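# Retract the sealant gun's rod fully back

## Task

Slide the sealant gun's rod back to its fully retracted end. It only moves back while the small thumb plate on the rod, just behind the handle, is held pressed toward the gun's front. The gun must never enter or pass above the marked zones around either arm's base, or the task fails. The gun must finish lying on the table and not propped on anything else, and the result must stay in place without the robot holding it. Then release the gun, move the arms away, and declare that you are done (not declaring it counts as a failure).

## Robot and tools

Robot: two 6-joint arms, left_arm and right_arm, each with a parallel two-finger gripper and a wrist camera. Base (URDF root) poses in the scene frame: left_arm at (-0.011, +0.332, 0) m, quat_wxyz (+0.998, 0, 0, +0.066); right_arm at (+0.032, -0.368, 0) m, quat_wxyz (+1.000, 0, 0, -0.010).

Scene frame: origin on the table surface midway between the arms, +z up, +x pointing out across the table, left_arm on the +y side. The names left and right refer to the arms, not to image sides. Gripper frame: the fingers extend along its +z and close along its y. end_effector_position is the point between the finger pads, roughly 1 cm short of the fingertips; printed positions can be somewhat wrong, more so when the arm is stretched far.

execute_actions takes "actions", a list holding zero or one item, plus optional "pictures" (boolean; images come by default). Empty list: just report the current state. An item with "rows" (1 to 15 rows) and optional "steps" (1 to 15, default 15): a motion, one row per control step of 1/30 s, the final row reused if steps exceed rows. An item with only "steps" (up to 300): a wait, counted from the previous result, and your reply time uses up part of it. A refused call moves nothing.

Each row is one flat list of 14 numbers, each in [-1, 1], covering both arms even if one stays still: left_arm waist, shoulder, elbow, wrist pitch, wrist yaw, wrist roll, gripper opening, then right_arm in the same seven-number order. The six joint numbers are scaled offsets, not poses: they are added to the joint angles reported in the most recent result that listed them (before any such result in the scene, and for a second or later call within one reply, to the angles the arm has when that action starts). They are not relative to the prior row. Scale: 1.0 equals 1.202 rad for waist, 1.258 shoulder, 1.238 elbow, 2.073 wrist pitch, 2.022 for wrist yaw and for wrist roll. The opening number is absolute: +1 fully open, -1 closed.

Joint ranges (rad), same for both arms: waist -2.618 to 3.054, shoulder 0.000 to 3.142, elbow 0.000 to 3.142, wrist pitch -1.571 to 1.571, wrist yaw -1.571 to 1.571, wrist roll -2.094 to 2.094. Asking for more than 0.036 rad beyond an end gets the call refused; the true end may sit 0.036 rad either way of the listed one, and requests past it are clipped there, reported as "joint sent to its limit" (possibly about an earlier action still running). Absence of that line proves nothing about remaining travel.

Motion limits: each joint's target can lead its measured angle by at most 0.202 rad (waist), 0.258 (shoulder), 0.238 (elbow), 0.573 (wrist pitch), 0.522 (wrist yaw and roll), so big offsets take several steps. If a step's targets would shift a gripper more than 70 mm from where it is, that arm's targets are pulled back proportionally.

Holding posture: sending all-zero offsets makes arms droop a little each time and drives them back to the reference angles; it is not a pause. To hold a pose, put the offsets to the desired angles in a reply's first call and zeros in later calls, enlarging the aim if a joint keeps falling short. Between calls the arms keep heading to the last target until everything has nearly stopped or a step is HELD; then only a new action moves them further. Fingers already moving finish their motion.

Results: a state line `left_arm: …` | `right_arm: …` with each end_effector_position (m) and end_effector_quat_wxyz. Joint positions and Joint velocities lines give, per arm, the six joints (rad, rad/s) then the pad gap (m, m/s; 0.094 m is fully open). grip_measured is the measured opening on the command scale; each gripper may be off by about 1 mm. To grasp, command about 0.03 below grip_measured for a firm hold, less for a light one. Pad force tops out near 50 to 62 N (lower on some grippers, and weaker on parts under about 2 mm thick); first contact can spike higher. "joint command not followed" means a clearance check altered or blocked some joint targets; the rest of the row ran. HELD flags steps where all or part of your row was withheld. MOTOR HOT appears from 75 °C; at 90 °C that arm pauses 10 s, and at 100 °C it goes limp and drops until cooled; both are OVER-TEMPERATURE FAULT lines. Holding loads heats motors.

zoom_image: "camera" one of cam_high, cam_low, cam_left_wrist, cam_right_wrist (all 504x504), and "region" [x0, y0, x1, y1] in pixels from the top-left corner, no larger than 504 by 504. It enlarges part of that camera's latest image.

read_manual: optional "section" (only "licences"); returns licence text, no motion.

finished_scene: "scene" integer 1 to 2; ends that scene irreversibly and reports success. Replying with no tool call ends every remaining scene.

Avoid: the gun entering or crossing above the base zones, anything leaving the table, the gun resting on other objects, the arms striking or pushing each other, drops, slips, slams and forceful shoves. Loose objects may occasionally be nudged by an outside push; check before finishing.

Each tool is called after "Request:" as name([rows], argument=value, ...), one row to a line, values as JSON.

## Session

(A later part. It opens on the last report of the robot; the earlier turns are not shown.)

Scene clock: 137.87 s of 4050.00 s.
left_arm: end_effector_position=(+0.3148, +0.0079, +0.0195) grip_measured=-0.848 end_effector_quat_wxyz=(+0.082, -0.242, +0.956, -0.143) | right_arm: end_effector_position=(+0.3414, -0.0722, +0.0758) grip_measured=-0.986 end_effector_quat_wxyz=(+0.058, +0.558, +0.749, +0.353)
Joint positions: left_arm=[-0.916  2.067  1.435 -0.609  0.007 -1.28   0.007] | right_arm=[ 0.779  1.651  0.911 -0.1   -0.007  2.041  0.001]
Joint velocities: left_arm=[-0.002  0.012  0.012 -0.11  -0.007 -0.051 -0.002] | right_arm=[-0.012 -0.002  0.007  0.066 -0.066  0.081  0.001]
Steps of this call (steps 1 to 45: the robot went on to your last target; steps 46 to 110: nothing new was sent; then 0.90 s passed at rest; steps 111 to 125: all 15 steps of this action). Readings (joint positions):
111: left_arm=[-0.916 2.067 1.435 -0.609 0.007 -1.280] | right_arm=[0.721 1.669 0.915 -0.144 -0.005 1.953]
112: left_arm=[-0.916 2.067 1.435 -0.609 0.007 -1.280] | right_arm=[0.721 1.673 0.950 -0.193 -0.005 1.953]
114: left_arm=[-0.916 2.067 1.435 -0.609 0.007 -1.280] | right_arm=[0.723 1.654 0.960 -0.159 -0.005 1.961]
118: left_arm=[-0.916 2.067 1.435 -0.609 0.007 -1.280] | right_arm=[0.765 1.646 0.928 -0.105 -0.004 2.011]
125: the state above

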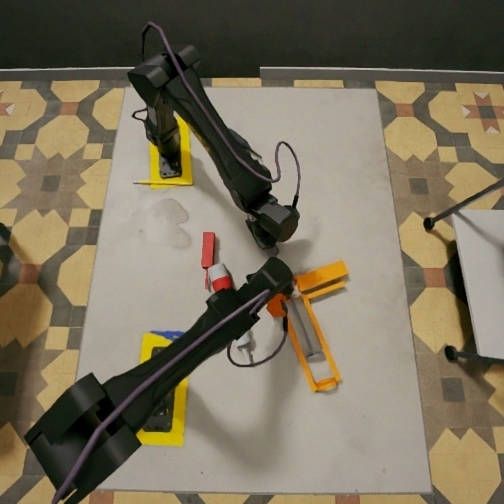

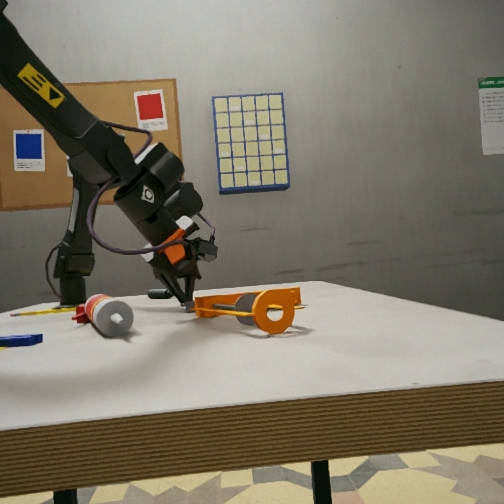

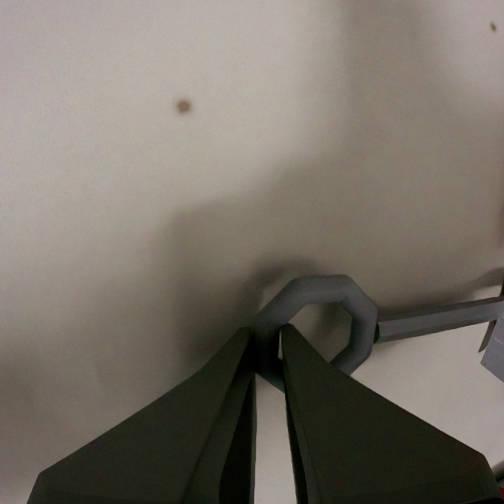

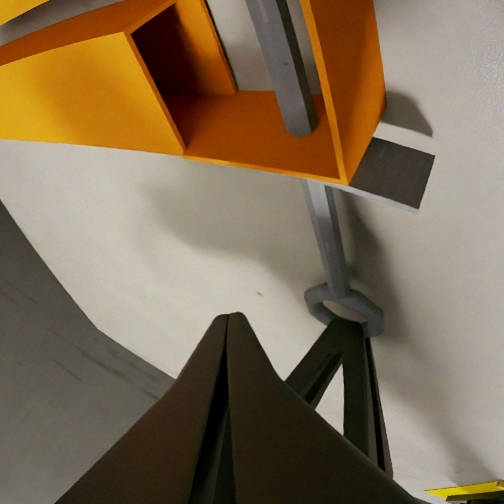

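Request:
execute_actions([
  {"rows":[[0,0,0,0,0,0,-0.95,0.03,0,-0.01,0,0,0,-1],[0,0,0,0,0,0,-0.95,0.056,0,-0.02,0,0,0.01,-1],[0,0,0,0,0,0,-0.95,0.056,0,-0.02,0,0,0.01,-1],[0,0,0,0,0,0,-0.95,0.056,0.03,-0.035,0,0,0.01,-1]],"steps":15},
])

Scene clock: 144.37 s of 4050.00 s.
left_arm: end_effector_position=(+0.3148, +0.0079, +0.0195) grip_measured=-0.848 end_effector_quat_wxyz=(+0.082, -0.242, +0.956, -0.143) | right_arm: end_effector_position=(+0.3145, -0.0603, +0.0507) grip_measured=-0.986 end_effector_quat_wxyz=(+0.040, +0.545, +0.771, +0.327)
Joint positions: left_arm=[-0.916  2.067  1.435 -0.609  0.007 -1.28   0.007] | right_arm=[ 0.843  1.688  0.881 -0.093 -0.008  2.055  0.001]
Joint velocities: left_arm=[ 0.012 -0.002  0.012 -0.022  0.022  0.007  0.   ] | right_arm=[-0.007 -0.002  0.007 -0.022  0.066  0.066  0.   ]
Steps of this call (steps 1 to 15: the robot went on to your last target; steps 16 to 90: nothing new was sent; then 3.00 s passed at rest; steps 91 to 105: all 15 steps of this action). Readings (joint positions):
91: left_arm=[-0.916 2.067 1.435 -0.609 0.007 -1.280] | right_arm=[0.781 1.651 0.911 -0.093 -0.006 2.049]
92: left_arm=[-0.916 2.067 1.435 -0.609 0.007 -1.280] | right_arm=[0.788 1.651 0.911 -0.093 -0.004 2.050]
94: left_arm=[-0.916 2.067 1.435 -0.609 0.007 -1.280] | right_arm=[0.815 1.654 0.909 -0.091 -0.004 2.052]
98: left_arm=[-0.916 2.067 1.435 -0.609 0.007 -1.280] | right_arm=[0.843 1.679 0.892 -0.087 -0.008 2.054]
105: the state above

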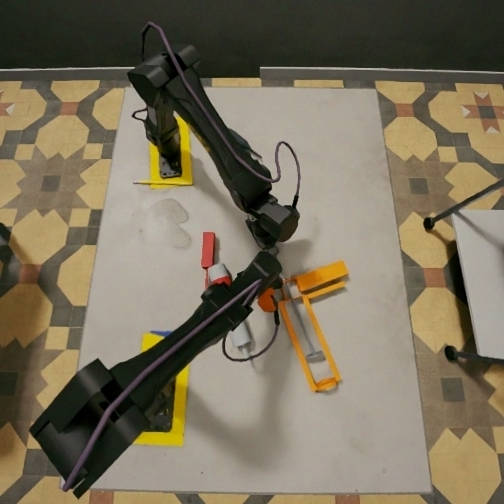

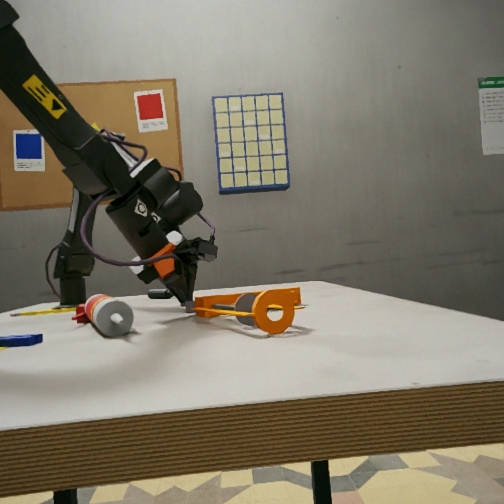

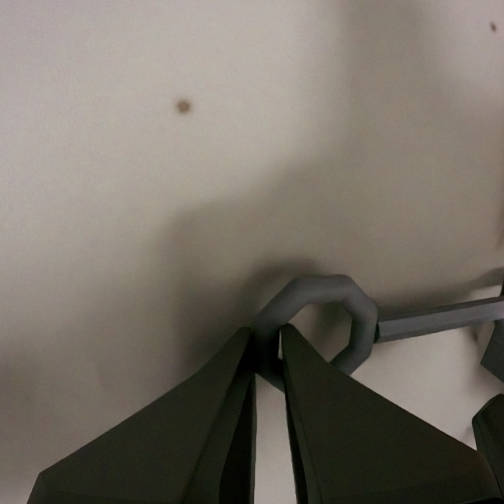

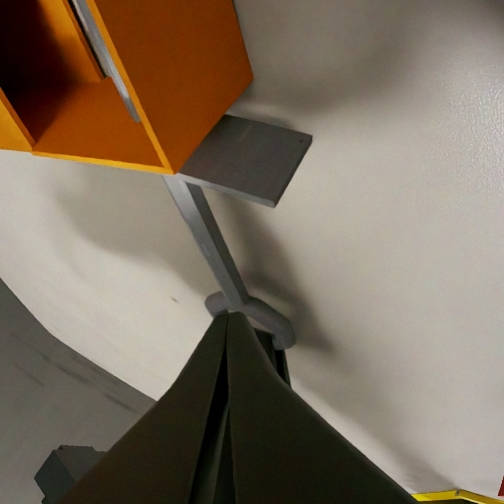

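Request:
execute_actions([
  {"rows":[[0,0,0,0,0,0,-0.95,0,0.02,-0.02,0.025,0,0,-1],[0,0,0,0,0,0,-0.95,0,0.048,-0.045,0.053,0,0,-1]],"steps":15},
])

Scene clock: 150.37 s of 4050.00 s.
left_arm: end_effector_position=(+0.3148, +0.0079, +0.0195) grip_measured=-0.848 end_effector_quat_wxyz=(+0.082, -0.242, +0.956, -0.143) | right_arm: end_effector_position=(+0.3142, -0.0606, +0.0255) grip_measured=-0.986 end_effector_quat_wxyz=(+0.039, +0.545, +0.772, +0.324)
Joint positions: left_arm=[-0.916  2.067  1.435 -0.609  0.007 -1.28   0.007] | right_arm=[ 0.843  1.751  0.838  0.006 -0.008  2.055  0.001]
Joint velocities: left_arm=[ 0.002  0.007 -0.017  0.037  0.007  0.007  0.   ] | right_arm=[-0.012 -0.012  0.002  0.022 -0.051 -0.007 -0.   ]
Steps of this call (steps 1 to 15: the robot went on to your last target; steps 16 to 90: nothing new was sent; then 2.50 s passed at rest; steps 91 to 105: all 15 steps of this action). Readings (joint positions):
91: left_arm=[-0.916 2.067 1.435 -0.609 0.007 -1.280] | right_arm=[0.843 1.690 0.881 -0.089 -0.008 2.055]
92: left_arm=[-0.916 2.067 1.435 -0.609 0.007 -1.280] | right_arm=[0.843 1.697 0.877 -0.069 -0.008 2.055]
94: left_arm=[-0.916 2.067 1.435 -0.609 0.007 -1.280] | right_arm=[0.843 1.720 0.865 -0.027 -0.008 2.055]
98: left_arm=[-0.916 2.067 1.435 -0.609 0.007 -1.280] | right_arm=[0.843 1.749 0.840 -0.011 -0.008 2.055]
105: the state above

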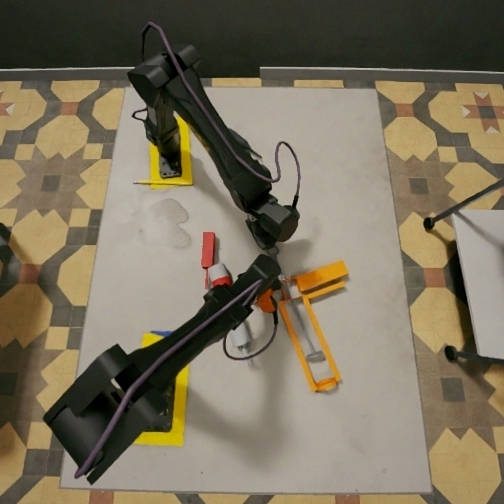

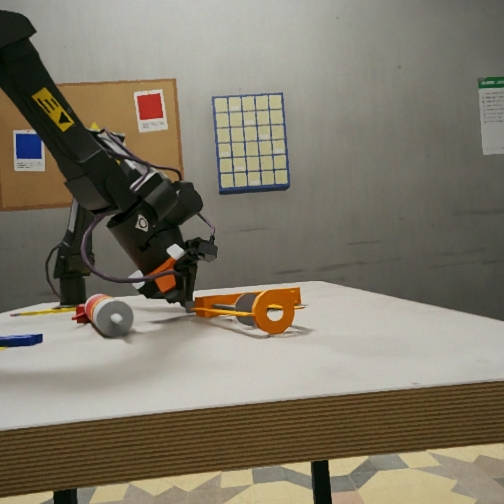

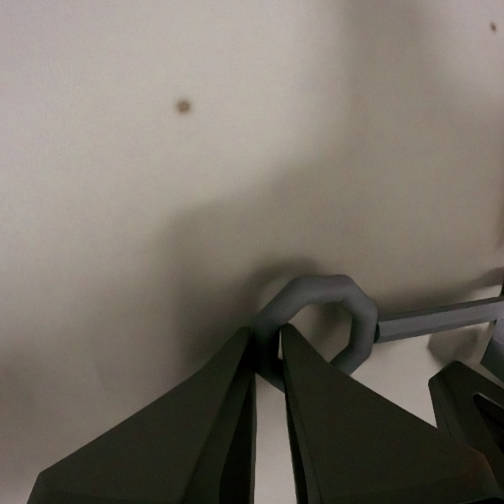

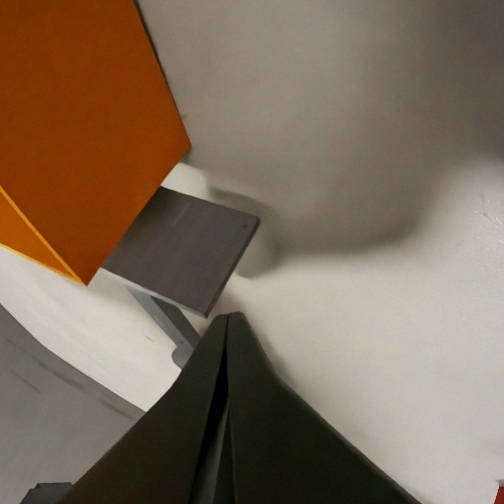

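Request:
execute_actions([
  {"rows":[[0.012,-0.035,-0.055,0.01,0,0,-1,0,0,0,0,0,0,-1],[0.025,-0.07,-0.11,0.02,0,0.01,-1,0,0,0,0,0,0,-1],[0.025,-0.07,-0.11,0.02,0,0.01,-1,0,0,0,0,0,0,-1],[0.037,-0.103,-0.165,0.03,0,0.02,-1,0,0,0,0,0,0,-1]],"steps":15},
])

Scene clock: 157.30 s of 4050.00 s.
left_arm: end_effector_position=(+0.3033, +0.0347, +0.0200) grip_measured=-0.848 end_effector_quat_wxyz=(+0.086, -0.246, +0.953, -0.156) | right_arm: end_effector_position=(+0.3101, -0.0494, +0.0302) grip_measured=-0.986 end_effector_quat_wxyz=(+0.023, +0.534, +0.774, +0.340)
Joint positions: left_arm=[-0.885  1.955  1.26  -0.519  0.021 -1.262  0.007] | right_arm=[ 0.854  1.751  0.838  0.036 -0.042  2.055  0.001]
Joint velocities: left_arm=[ 0.027 -0.002 -0.012 -0.007  0.022 -0.066  0.001] | right_arm=[ 0.017  0.007 -0.012 -0.081 -0.022 -0.022  0.   ]
Steps of this call (steps 1 to 15: the robot went on to your last target; steps 16 to 90: nothing new was sent; then 3.43 s passed at rest; steps 91 to 105: all 15 steps of this action). Readings (joint positions):
91: left_arm=[-0.915 2.062 1.429 -0.603 0.007 -1.280] | right_arm=[0.843 1.751 0.838 0.013 -0.008 2.055]
92: left_arm=[-0.913 2.048 1.405 -0.582 0.008 -1.280] | right_arm=[0.843 1.751 0.838 0.013 -0.008 2.055]
94: left_arm=[-0.906 2.006 1.340 -0.553 0.011 -1.274] | right_arm=[0.843 1.751 0.838 0.013 -0.009 2.055]
98: left_arm=[-0.887 1.955 1.263 -0.523 0.020 -1.267] | right_arm=[0.854 1.751 0.838 0.034 -0.041 2.055]
105: the state above

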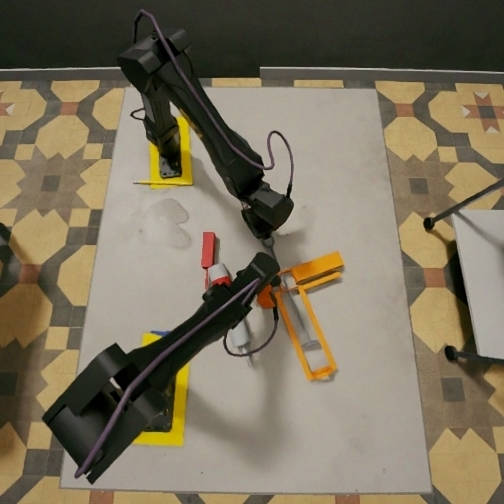

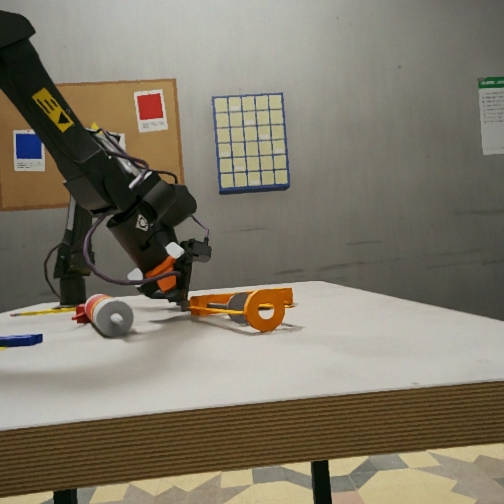

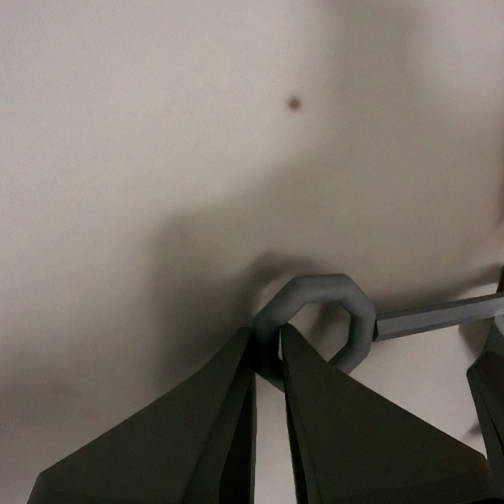

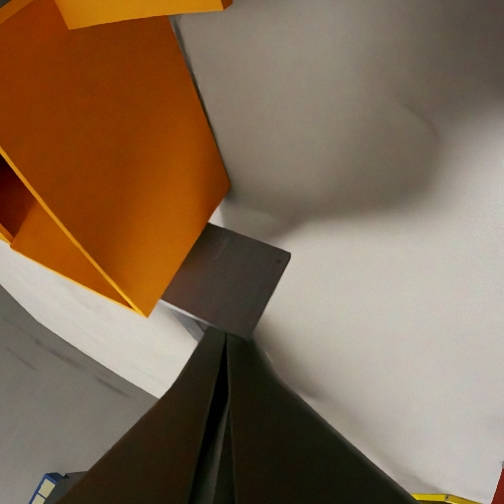

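Request:
execute_actions([
  {"rows":[[0.012,-0.035,-0.055,0.01,0,0,-1,-0.015,0,0,-0.02,0.04,0,-1],[0.025,-0.07,-0.11,0.02,0,0.01,-1,-0.025,-0.01,-0.01,-0.03,0.06,0,-1],[0.025,-0.07,-0.11,0.02,0,0.01,-1,-0.025,-0.01,-0.01,-0.03,0.06,0,-1],[0.04,-0.1,-0.16,0.03,0,0.02,-1,-0.025,-0.01,-0.01,-0.03,0.06,0,-1]],"steps":15},
])

Scene clock: 164.30 s of 4050.00 s.
left_arm: end_effector_position=(+0.2880, +0.0699, +0.0170) grip_measured=-0.990 end_effector_quat_wxyz=(+0.090, -0.253, +0.950, -0.160) | right_arm: end_effector_position=(+0.3241, -0.0699, +0.0259) grip_measured=-0.986 end_effector_quat_wxyz=(+0.068, +0.556, +0.764, +0.320)
Joint positions: left_arm=[-0.841  1.835  1.078 -0.446  0.032 -1.235  0.   ] | right_arm=[0.836 1.751 0.838 0.007 0.052 2.055 0.001]
Joint velocities: left_arm=[ 0.022 -0.002 -0.002 -0.007 -0.007 -0.051  0.001] | right_arm=[ 0.012  0.002  0.007  0.022  0.022  0.007 -0.   ]
Steps of this call (steps 1 to 15: the robot went on to your last target; steps 16 to 90: nothing new was sent; then 3.50 s passed at rest; steps 91 to 105: all 15 steps of this action). Readings (joint positions):
91: left_arm=[-0.885 1.951 1.254 -0.511 0.022 -1.262] | right_arm=[0.854 1.751 0.838 0.036 -0.038 2.055]
92: left_arm=[-0.883 1.939 1.231 -0.485 0.024 -1.262] | right_arm=[0.854 1.751 0.838 0.035 -0.033 2.055]
94: left_arm=[-0.878 1.899 1.173 -0.435 0.035 -1.255] | right_arm=[0.854 1.751 0.838 0.034 -0.026 2.055]
98: left_arm=[-0.848 1.835 1.089 -0.443 0.033 -1.242] | right_arm=[0.841 1.751 0.838 0.016 0.024 2.055]
105: the state above

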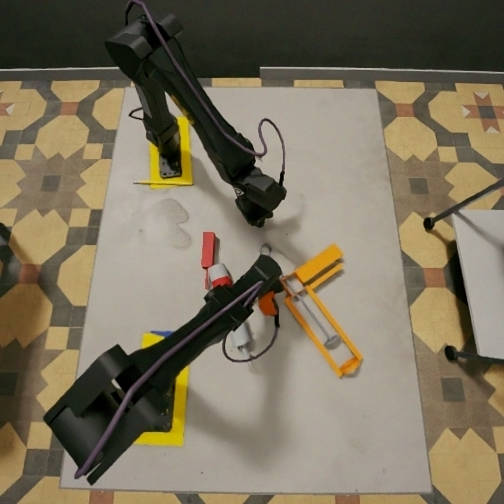

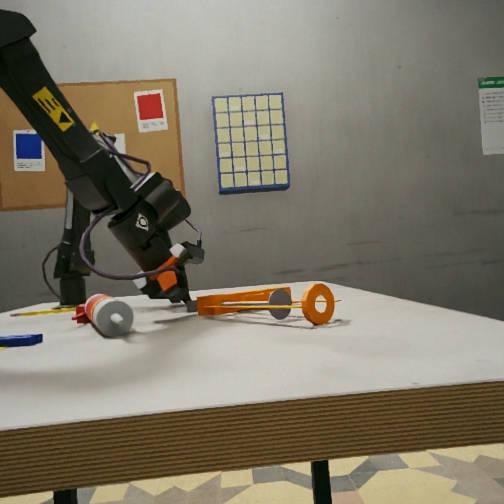

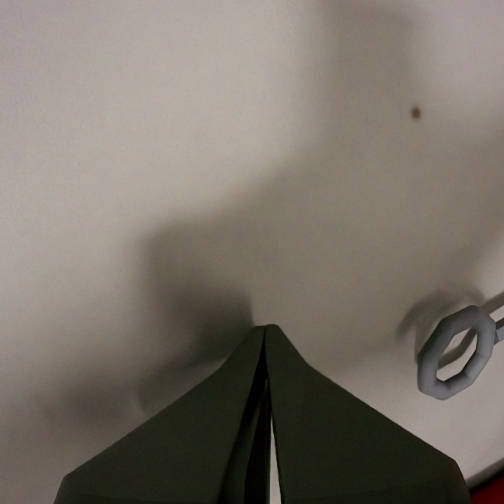

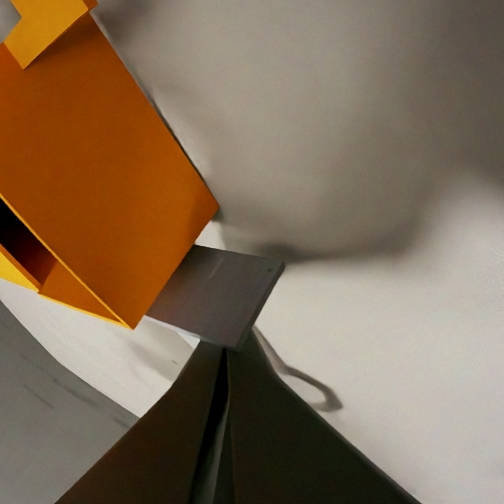

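Request:
execute_actions([
  {"rows":[[0,0,0.02,0.04,0,0.1,-0.3,0.01,-0.04,0,0,-0.02,0,-1],[0,0,0.04,0.08,0,0.3,-0.3,0.01,-0.08,0,0,-0.03,0,-1],[0,0,0.04,0.113,-0.015,0.5,-0.3,0.01,-0.12,0,0,-0.03,0,-1],[-0.04,0.02,0.04,0.113,-0.015,0.68,-0.3,0,-0.16,-0.04,0,-0.03,0,-1],[-0.092,0.02,0.04,0.113,-0.015,0.68,-0.3,-0.03,-0.2,-0.1,0,-0.03,0,-1]],"steps":15},
])

Request:
execute_actions([
  {"steps":15},
])

Scene clock: 190.60 s of 4050.00 s.
left_arm: end_effector_position=(+0.2943, -0.0004, +0.0431) grip_measured=-0.303 end_effector_quat_wxyz=(+0.263, +0.374, +0.881, -0.125) | right_arm: end_effector_position=(+0.3135, -0.0831, +0.0879) grip_measured=-0.986 end_effector_quat_wxyz=(+0.059, +0.542, +0.738, +0.398)
Joint positions: left_arm=[-0.96   1.85   1.101 -0.233  0.01  -0.027  0.033] | right_arm=[ 0.809  1.492  0.73   0.019 -0.001  2.055  0.001]
Joint velocities: left_arm=[ 0.002 -0.012 -0.002  0.11   0.037  1.062 -0.   ] | right_arm=[-0.012  0.002 -0.017  0.022  0.007 -0.051  0.   ]
Steps of this call (steps 1 to 15: the robot went on to your last target; steps 16 to 90: nothing new was sent; then 22.80 s passed at rest; steps 91 to 105: all 15 steps of this action). Readings (joint positions):
91: left_arm=[-0.841 1.835 1.078 -0.441 0.032 -1.207] | right_arm=[0.837 1.747 0.838 0.007 0.050 2.055]
92: left_arm=[-0.841 1.835 1.078 -0.424 0.032 -1.128] | right_arm=[0.837 1.736 0.838 0.003 0.041 2.055]
94: left_arm=[-0.845 1.837 1.081 -0.364 0.025 -0.934] | right_arm=[0.837 1.679 0.831 -0.003 0.023 2.055]
98: left_arm=[-0.923 1.849 1.101 -0.271 0.010 -0.547] | right_arm=[0.817 1.502 0.756 0.018 0.006 2.055]
105: the state above

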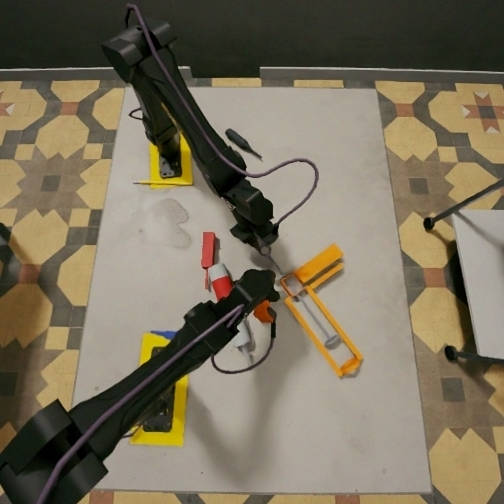

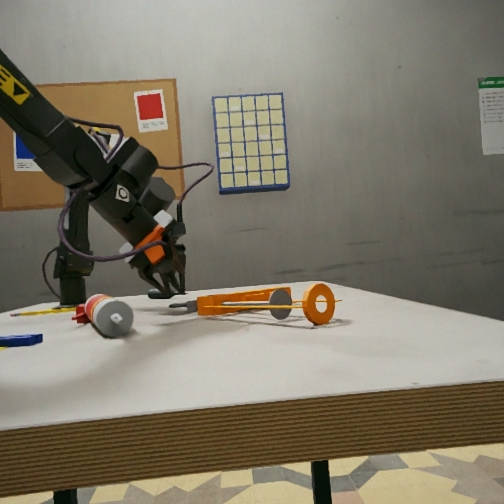

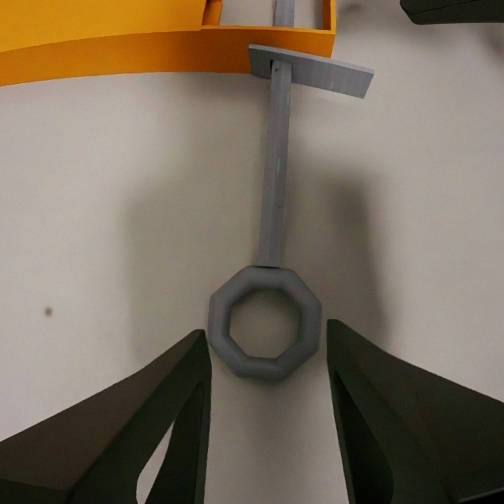

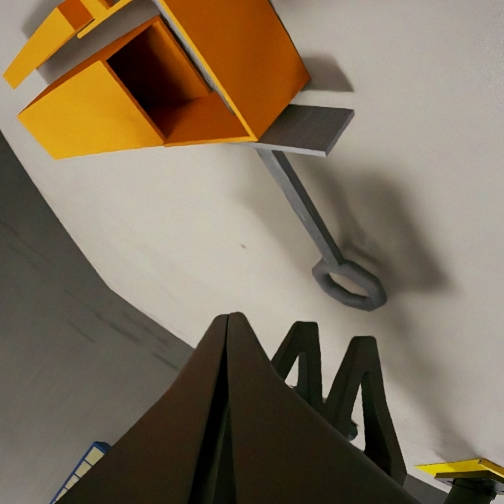

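Scene clock: 191.10 s of 4050.00 s.
left_arm: end_effector_position=(+0.2951, -0.0013, +0.0439) grip_measured=-0.303 end_effector_quat_wxyz=(+0.274, +0.440, +0.849, -0.105) | right_arm: end_effector_position=(+0.3130, -0.0829, +0.0877) grip_measured=-0.986 end_effector_quat_wxyz=(+0.058, +0.541, +0.739, +0.398)
Joint positions: left_arm=[-0.96   1.85   1.101 -0.227  0.01   0.126  0.033] | right_arm=[ 0.809  1.492  0.73   0.019 -0.004  2.055  0.001]
Joint velocities: left_arm=[-0.017 -0.012 -0.022  0.051 -0.051 -0.022 -0.   ] | right_arm=[-0.007  0.007 -0.017 -0.066 -0.007 -0.022  0.001]
Steps of this call (steps 1 to 15: the robot went on to your last target). Readings (joint positions):
1: left_arm=[-0.960 1.850 1.101 -0.231 0.010 0.005] | right_arm=[0.809 1.492 0.730 0.019 -0.002 2.055]
2: left_arm=[-0.960 1.850 1.101 -0.230 0.010 0.030] | right_arm=[0.809 1.492 0.730 0.019 -0.002 2.055]
4: left_arm=[-0.960 1.850 1.101 -0.229 0.010 0.067] | right_arm=[0.809 1.492 0.730 0.019 -0.003 2.055]
8: left_arm=[-0.960 1.850 1.101 -0.227 0.010 0.105] | right_arm=[0.809 1.492 0.730 0.019 -0.004 2.055]
15: the state above

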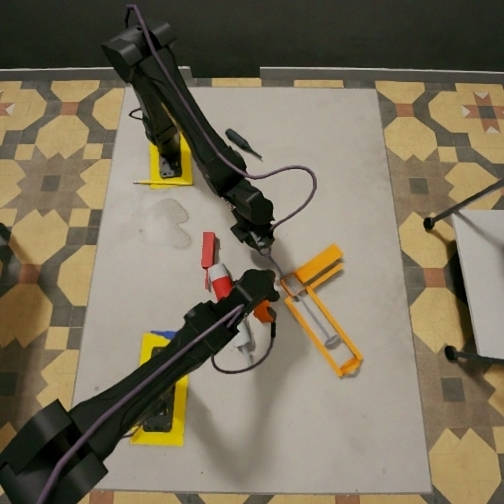

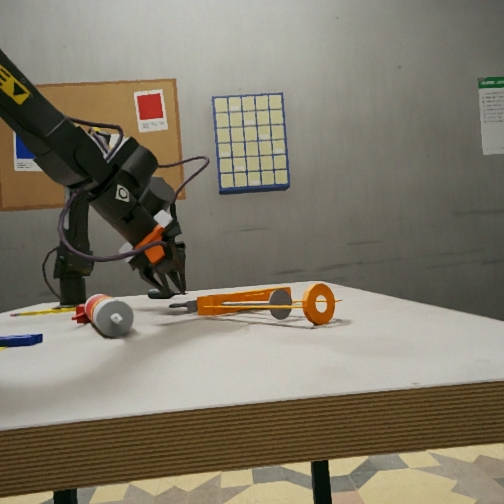

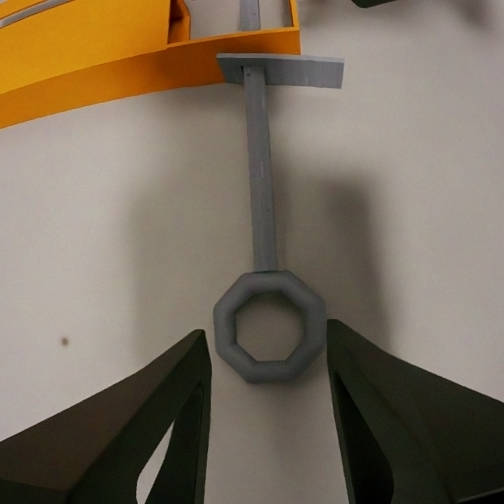

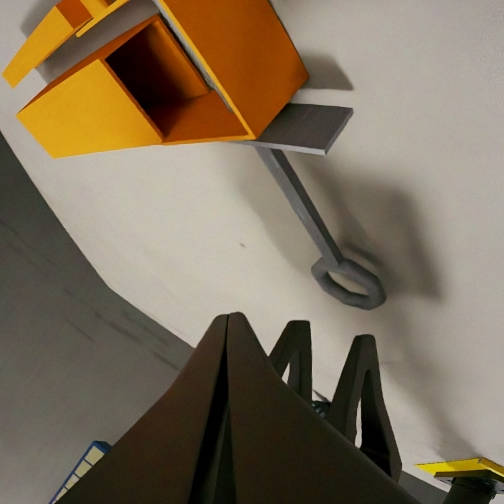

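Request:
execute_actions([
  {"rows":[[0,0.03,0.03,0.01,0,0,0,0,0,0,0,0,0,-1],[0,0.06,0.046,0.025,0,0,0,0,0,0,0,0,0,-1],[0,0.085,0.046,0.037,0,0,0,0,0,0,0,0,0,-1]],"steps":15},
])

Scene clock: 205.00 s of 4050.00 s.
left_arm: end_effector_position=(+0.3052, -0.0124, +0.0166) grip_measured=-0.003 end_effector_quat_wxyz=(+0.269, +0.442, +0.849, -0.103) | right_arm: end_effector_position=(+0.3130, -0.0829, +0.0877) grip_measured=-0.986 end_effector_quat_wxyz=(+0.058, +0.541, +0.739, +0.398)
Joint positions: left_arm=[-0.96   1.959  1.134 -0.161  0.01   0.13   0.047] | right_arm=[ 0.809  1.492  0.73   0.019 -0.004  2.055  0.001]
Joint velocities: left_arm=[-0.017 -0.012 -0.002  0.007 -0.007  0.066 -0.001] | right_arm=[-0.007 -0.002 -0.027 -0.022  0.022 -0.051  0.   ]
Steps of this call (steps 1 to 15: the robot went on to your last target; steps 16 to 90: nothing new was sent; then 10.40 s passed at rest; steps 91 to 105: all 15 steps of this action). Readings (joint positions):
91: left_arm=[-0.960 1.852 1.102 -0.226 0.010 0.132] | right_arm=[0.809 1.492 0.730 0.019 -0.004 2.055]
92: left_arm=[-0.960 1.862 1.108 -0.223 0.010 0.132] | right_arm=[0.809 1.492 0.730 0.019 -0.004 2.055]
94: left_arm=[-0.960 1.904 1.128 -0.198 0.010 0.132] | right_arm=[0.809 1.492 0.730 0.019 -0.004 2.055]
98: left_arm=[-0.960 1.959 1.134 -0.175 0.010 0.131] | right_arm=[0.809 1.492 0.730 0.019 -0.004 2.055]
105: the state above

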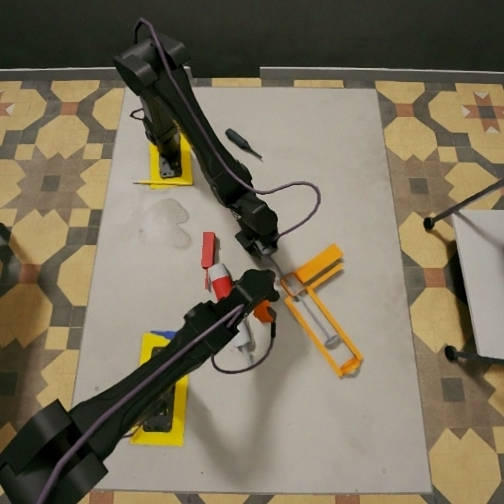

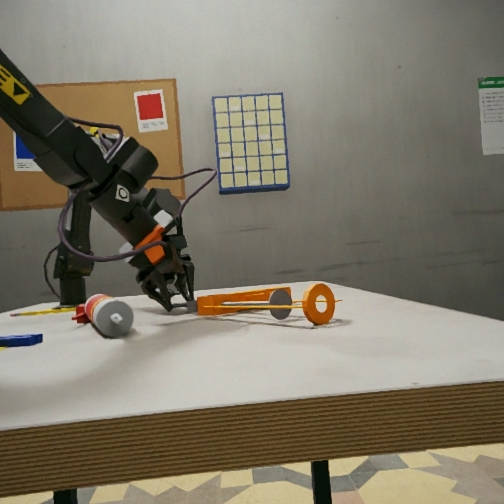

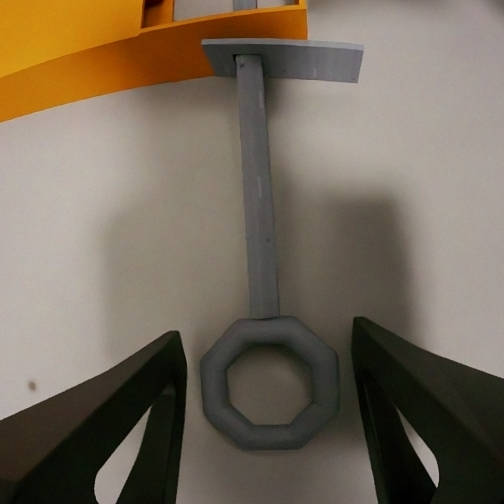

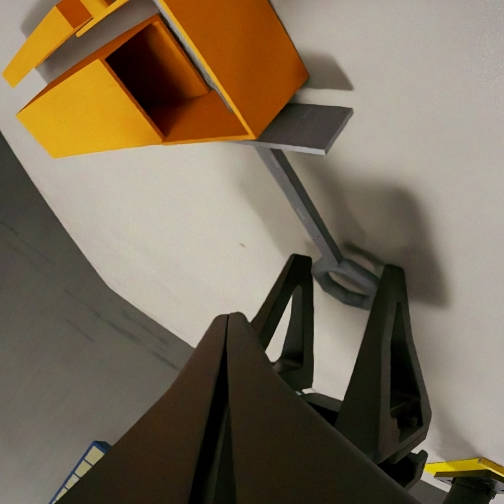

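Request:
execute_actions([
  {"rows":[[0,0.012,0.02,0,0,0,0,0,0,0,0,0,0,-1],[0,0.023,0.037,0,0,0,0,0,0,0,0,0,0,-1],[0,0.023,0.037,0,0,0,0,0,0,0,0,0,0,-1],[0,0.023,0.037,0,0,0,0,0,0,0,0,0,0,-1],[0,0.023,0.037,0,0,0,0,0,0,0,0,0,0,-1],[0,0.023,0.037,0,0,0,0,0,0,0,0,0,0,-1],[0,0.023,0.037,0,0,0,-0.3,0,0,0,0,0,0,-1],[0,0.023,0.037,0,0,0,-0.5,0,0,0,0,0,0,-1],[0,0.023,0.037,0,0,0,-0.7,0,0,0,0,0,0,-1],[0,0.023,0.037,0,0,0,-1,0,0,0,0,0,0,-1]],"steps":15},
])

Scene clock: 214.57 s of 4050.00 s.
left_arm: end_effector_position=(+0.3081, -0.0155, +0.0147) grip_measured=-0.265 end_effector_quat_wxyz=(+0.269, +0.442, +0.849, -0.103) | right_arm: end_effector_position=(+0.3130, -0.0829, +0.0877) grip_measured=-0.986 end_effector_quat_wxyz=(+0.058, +0.541, +0.739, +0.398)
Joint positions: left_arm=[-0.96   1.976  1.151 -0.161  0.01   0.13   0.035] | right_arm=[ 0.809  1.492  0.73   0.019 -0.004  2.055  0.001]
Joint velocities: left_arm=[ 0.007 -0.007 -0.007 -0.007  0.007 -0.037  0.002] | right_arm=[-0.012 -0.007  0.007 -0.037 -0.037 -0.037 -0.001]
Steps of this call (steps 1 to 15: the robot went on to your last target; steps 16 to 90: nothing new was sent; then 6.07 s passed at rest; steps 91 to 105: all 15 steps of this action). Readings (joint positions):
91: left_arm=[-0.960 1.959 1.134 -0.161 0.010 0.130] | right_arm=[0.809 1.492 0.730 0.019 -0.004 2.055]
92: left_arm=[-0.960 1.961 1.136 -0.161 0.010 0.130] | right_arm=[0.809 1.492 0.730 0.019 -0.004 2.055]
94: left_arm=[-0.960 1.971 1.145 -0.161 0.010 0.130] | right_arm=[0.809 1.492 0.730 0.019 -0.004 2.055]
98: left_arm=[-0.960 1.976 1.151 -0.161 0.010 0.130] | right_arm=[0.809 1.492 0.730 0.019 -0.004 2.055]
105: the state above

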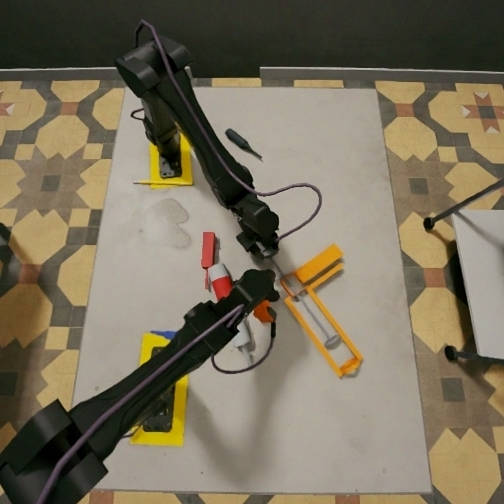

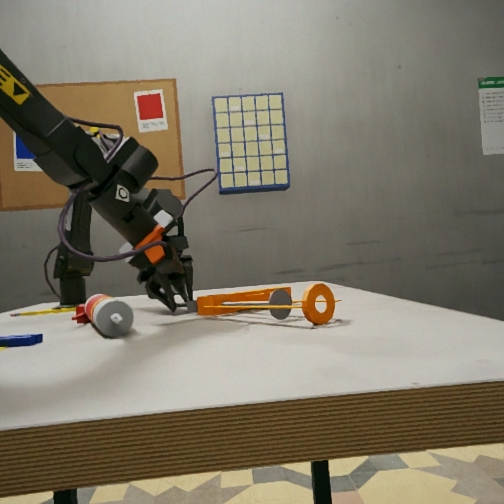

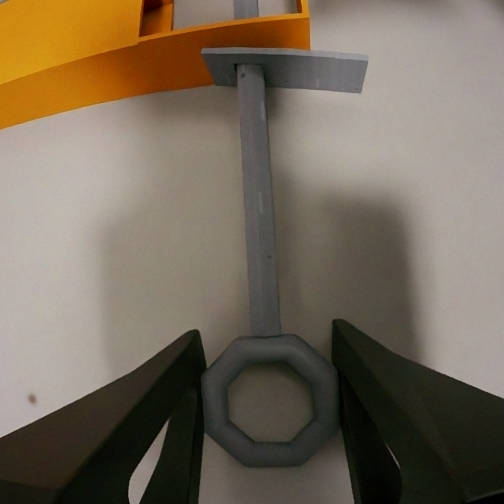

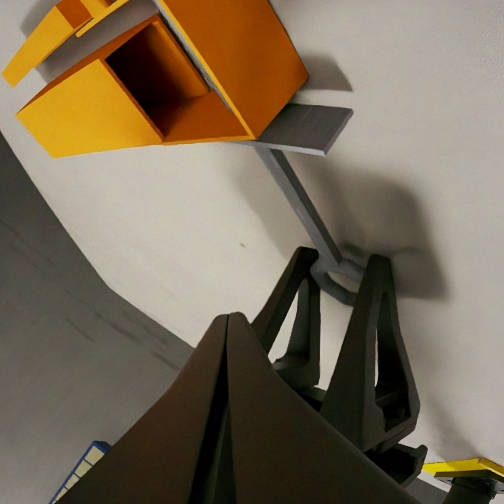

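Request:
execute_actions([
  {"rows":[[0,0,0,0,0,0,-1,0.023,0.04,0.06,-0.02,0,0,-1],[0,0,0,0,0,0,-1,0.023,0.09,0.123,-0.04,0,0,-1],[0,0,0,0,0,0,-1,0.023,0.13,0.123,-0.053,0,0,-1],[0,0,0,0,0,0,-1,0.023,0.157,0.123,-0.053,0,0,-1]],"steps":15},
])

Scene clock: 225.90 s of 4050.00 s.
left_arm: end_effector_position=(+0.3081, -0.0155, +0.0147) grip_measured=-0.265 end_effector_quat_wxyz=(+0.269, +0.442, +0.849, -0.103) | right_arm: end_effector_position=(+0.3188, -0.0669, +0.0445) grip_measured=-0.986 end_effector_quat_wxyz=(+0.044, +0.552, +0.767, +0.325)
Joint positions: left_arm=[-0.96   1.976  1.151 -0.161  0.01   0.13   0.035] | right_arm=[ 0.827  1.697  0.864 -0.071 -0.004  2.055  0.001]
Joint velocities: left_arm=[ 0.002 -0.017 -0.002 -0.11  -0.007  0.095 -0.   ] | right_arm=[ 0.012 -0.002 -0.012 -0.051  0.022  0.051 -0.   ]
Steps of this call (steps 1 to 15: the robot went on to your last target; steps 16 to 90: nothing new was sent; then 7.83 s passed at rest; steps 91 to 105: all 15 steps of this action). Readings (joint positions):
91: left_arm=[-0.960 1.976 1.151 -0.161 0.010 0.130] | right_arm=[0.811 1.497 0.736 0.013 -0.004 2.055]
92: left_arm=[-0.960 1.976 1.151 -0.161 0.010 0.130] | right_arm=[0.814 1.516 0.759 -0.006 -0.004 2.055]
94: left_arm=[-0.960 1.976 1.151 -0.161 0.010 0.130] | right_arm=[0.822 1.596 0.830 -0.023 -0.004 2.055]
98: left_arm=[-0.960 1.976 1.151 -0.161 0.010 0.130] | right_arm=[0.827 1.690 0.864 -0.044 -0.004 2.055]
105: the state above

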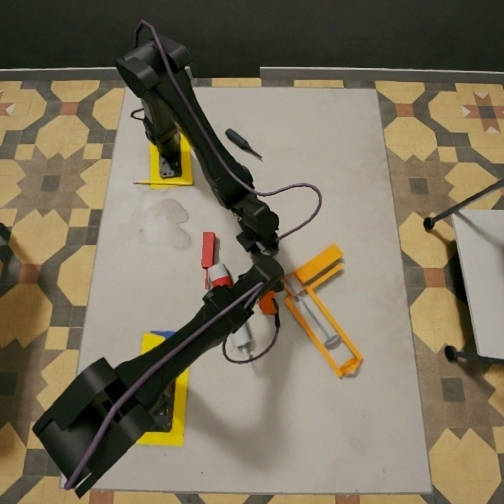

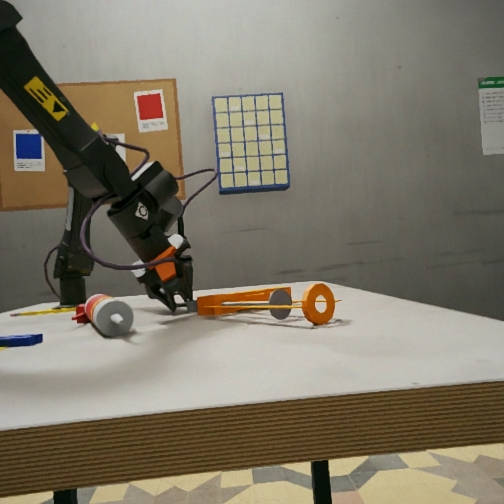

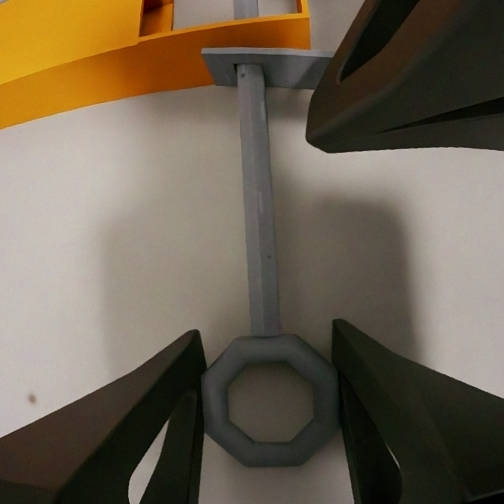

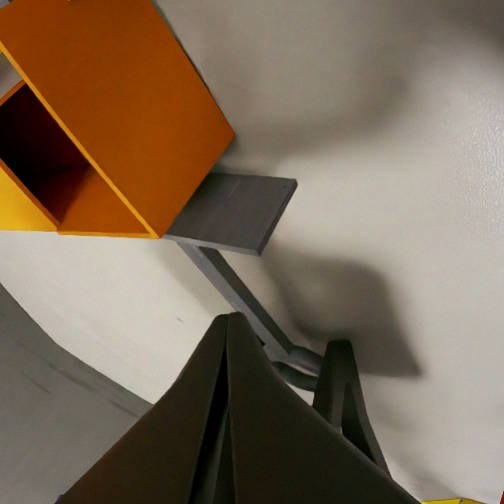

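Request:
execute_actions([
  {"rows":[[0,0,0,0,0,0,-1,0,0.02,-0.01,0.02,0,0,-1],[0,0,0,0,0,0,-1,0,0.042,-0.03,0.04,0,0,-1]],"steps":15},
])

Scene clock: 232.00 s of 4050.00 s.
left_arm: end_effector_position=(+0.3081, -0.0155, +0.0147) grip_measured=-0.265 end_effector_quat_wxyz=(+0.269, +0.442, +0.849, -0.103) | right_arm: end_effector_position=(+0.3206, -0.0650, +0.0274) grip_measured=-0.986 end_effector_quat_wxyz=(+0.044, +0.552, +0.767, +0.325)
Joint positions: left_arm=[-0.96   1.976  1.151 -0.161  0.01   0.13   0.035] | right_arm=[ 0.827  1.749  0.842  0.003 -0.004  2.055  0.001]
Joint velocities: left_arm=[-0.012 -0.002 -0.022 -0.007 -0.007 -0.022 -0.   ] | right_arm=[-0.007  0.002  0.002 -0.037  0.007 -0.11  -0.001]
Steps of this call (steps 1 to 15: the robot went on to your last target; steps 16 to 90: nothing new was sent; then 2.60 s passed at rest; steps 91 to 105: all 15 steps of this action). Readings (joint positions):
91: left_arm=[-0.960 1.976 1.151 -0.161 0.010 0.130] | right_arm=[0.827 1.699 0.864 -0.069 -0.004 2.055]
92: left_arm=[-0.960 1.976 1.151 -0.161 0.010 0.130] | right_arm=[0.827 1.705 0.863 -0.055 -0.004 2.055]
94: left_arm=[-0.960 1.976 1.151 -0.161 0.010 0.130] | right_arm=[0.827 1.726 0.859 -0.024 -0.004 2.055]
98: left_arm=[-0.960 1.976 1.151 -0.161 0.010 0.130] | right_arm=[0.827 1.748 0.844 -0.010 -0.004 2.055]
105: the state above

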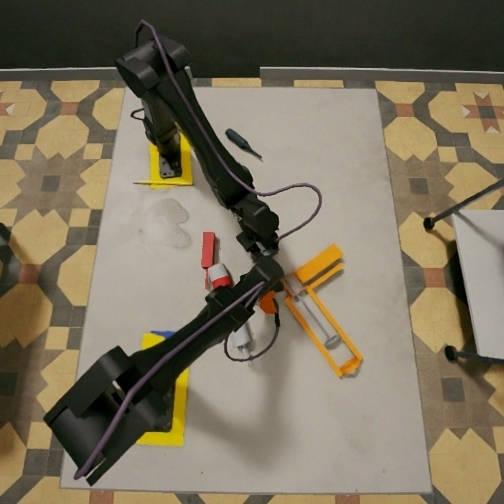

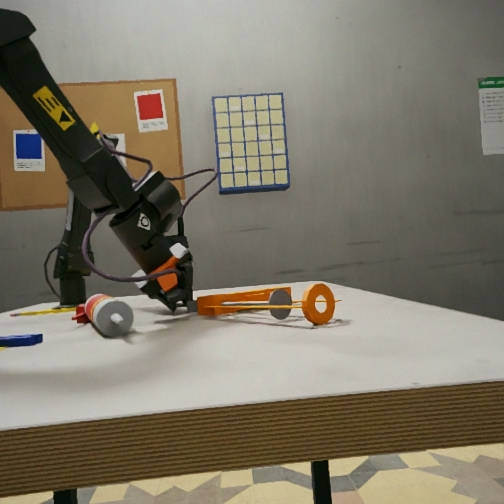

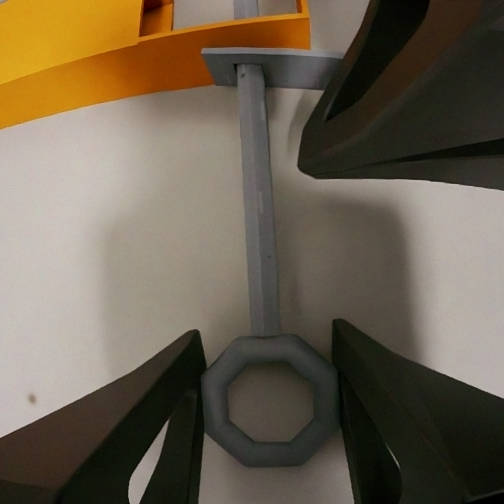

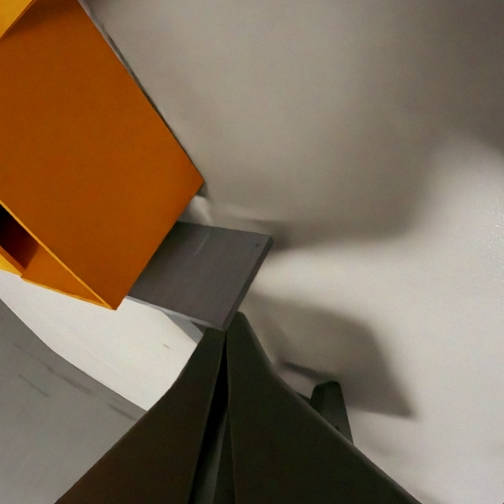

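Request:
execute_actions([
  {"rows":[[0,-0.02,-0.03,0,0,0,-1,-0.02,0,0,0,0.01,0,-1],[0.005,-0.045,-0.065,0,0,0,-1,-0.04,0,0,0,0.02,0,-1],[0.005,-0.045,-0.065,0,0,0,-1,-0.05,0,0,0,0.03,0,-1],[0.01,-0.07,-0.1,0,0,0,-1,-0.05,0,0,0,0.03,0,-1],[0.01,-0.07,-0.1,0,0,0,-1,-0.05,0,0,0,0.03,0,-1],[0.01,-0.093,-0.13,0,0,0,-1,-0.05,0,0,0,0.03,0,-1]],"steps":15},
])

Scene clock: 244.27 s of 4050.00 s.
left_arm: end_effector_position=(+0.2900, +0.0068, +0.0142) grip_measured=-0.265 end_effector_quat_wxyz=(+0.269, +0.440, +0.851, -0.101) | right_arm: end_effector_position=(+0.3300, -0.0667, +0.0318) grip_measured=-0.986 end_effector_quat_wxyz=(+0.044, +0.557, +0.757, +0.338)
Joint positions: left_arm=[-0.957  1.886  1.019 -0.12   0.008  0.128  0.035] | right_arm=[ 0.802  1.749  0.842  0.031 -0.018  2.056  0.001]
Joint velocities: left_arm=[-0.002 -0.017  0.002 -0.066  0.007  0.037  0.   ] | right_arm=[ 0.007  0.002  0.017  0.022  0.037 -0.037  0.   ]
Steps of this call (steps 1 to 15: the robot went on to your last target; steps 16 to 90: nothing new was sent; then 8.77 s passed at rest; steps 91 to 105: all 15 steps of this action). Readings (joint positions):
91: left_arm=[-0.960 1.975 1.150 -0.160 0.010 0.130] | right_arm=[0.826 1.749 0.842 0.008 -0.003 2.055]
92: left_arm=[-0.960 1.970 1.140 -0.153 0.010 0.130] | right_arm=[0.822 1.749 0.842 0.008 -0.000 2.055]
94: left_arm=[-0.960 1.948 1.105 -0.138 0.009 0.130] | right_arm=[0.807 1.749 0.842 0.010 -0.002 2.056]
98: left_arm=[-0.957 1.895 1.031 -0.122 0.008 0.129] | right_arm=[0.802 1.749 0.842 0.031 -0.014 2.056]
105: the state above

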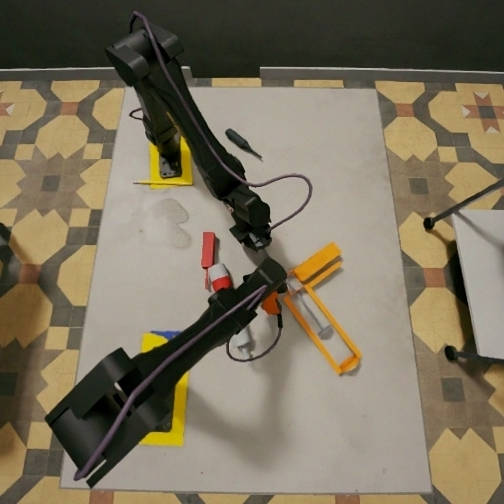

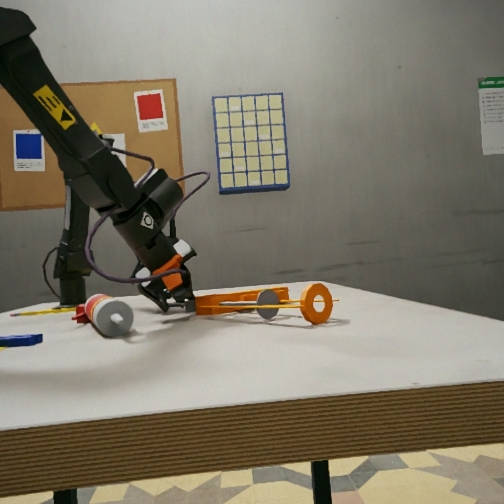

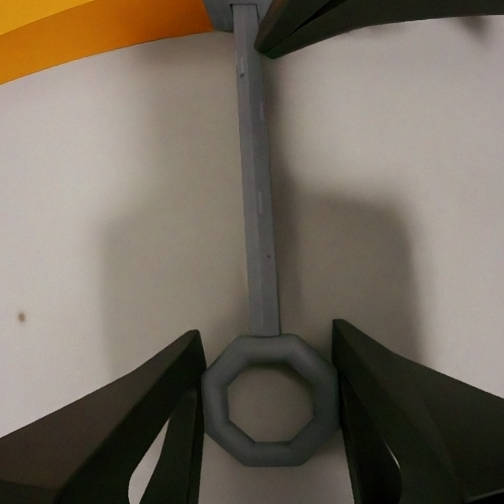

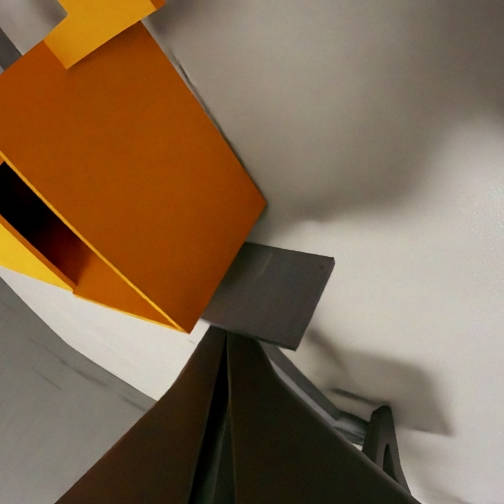

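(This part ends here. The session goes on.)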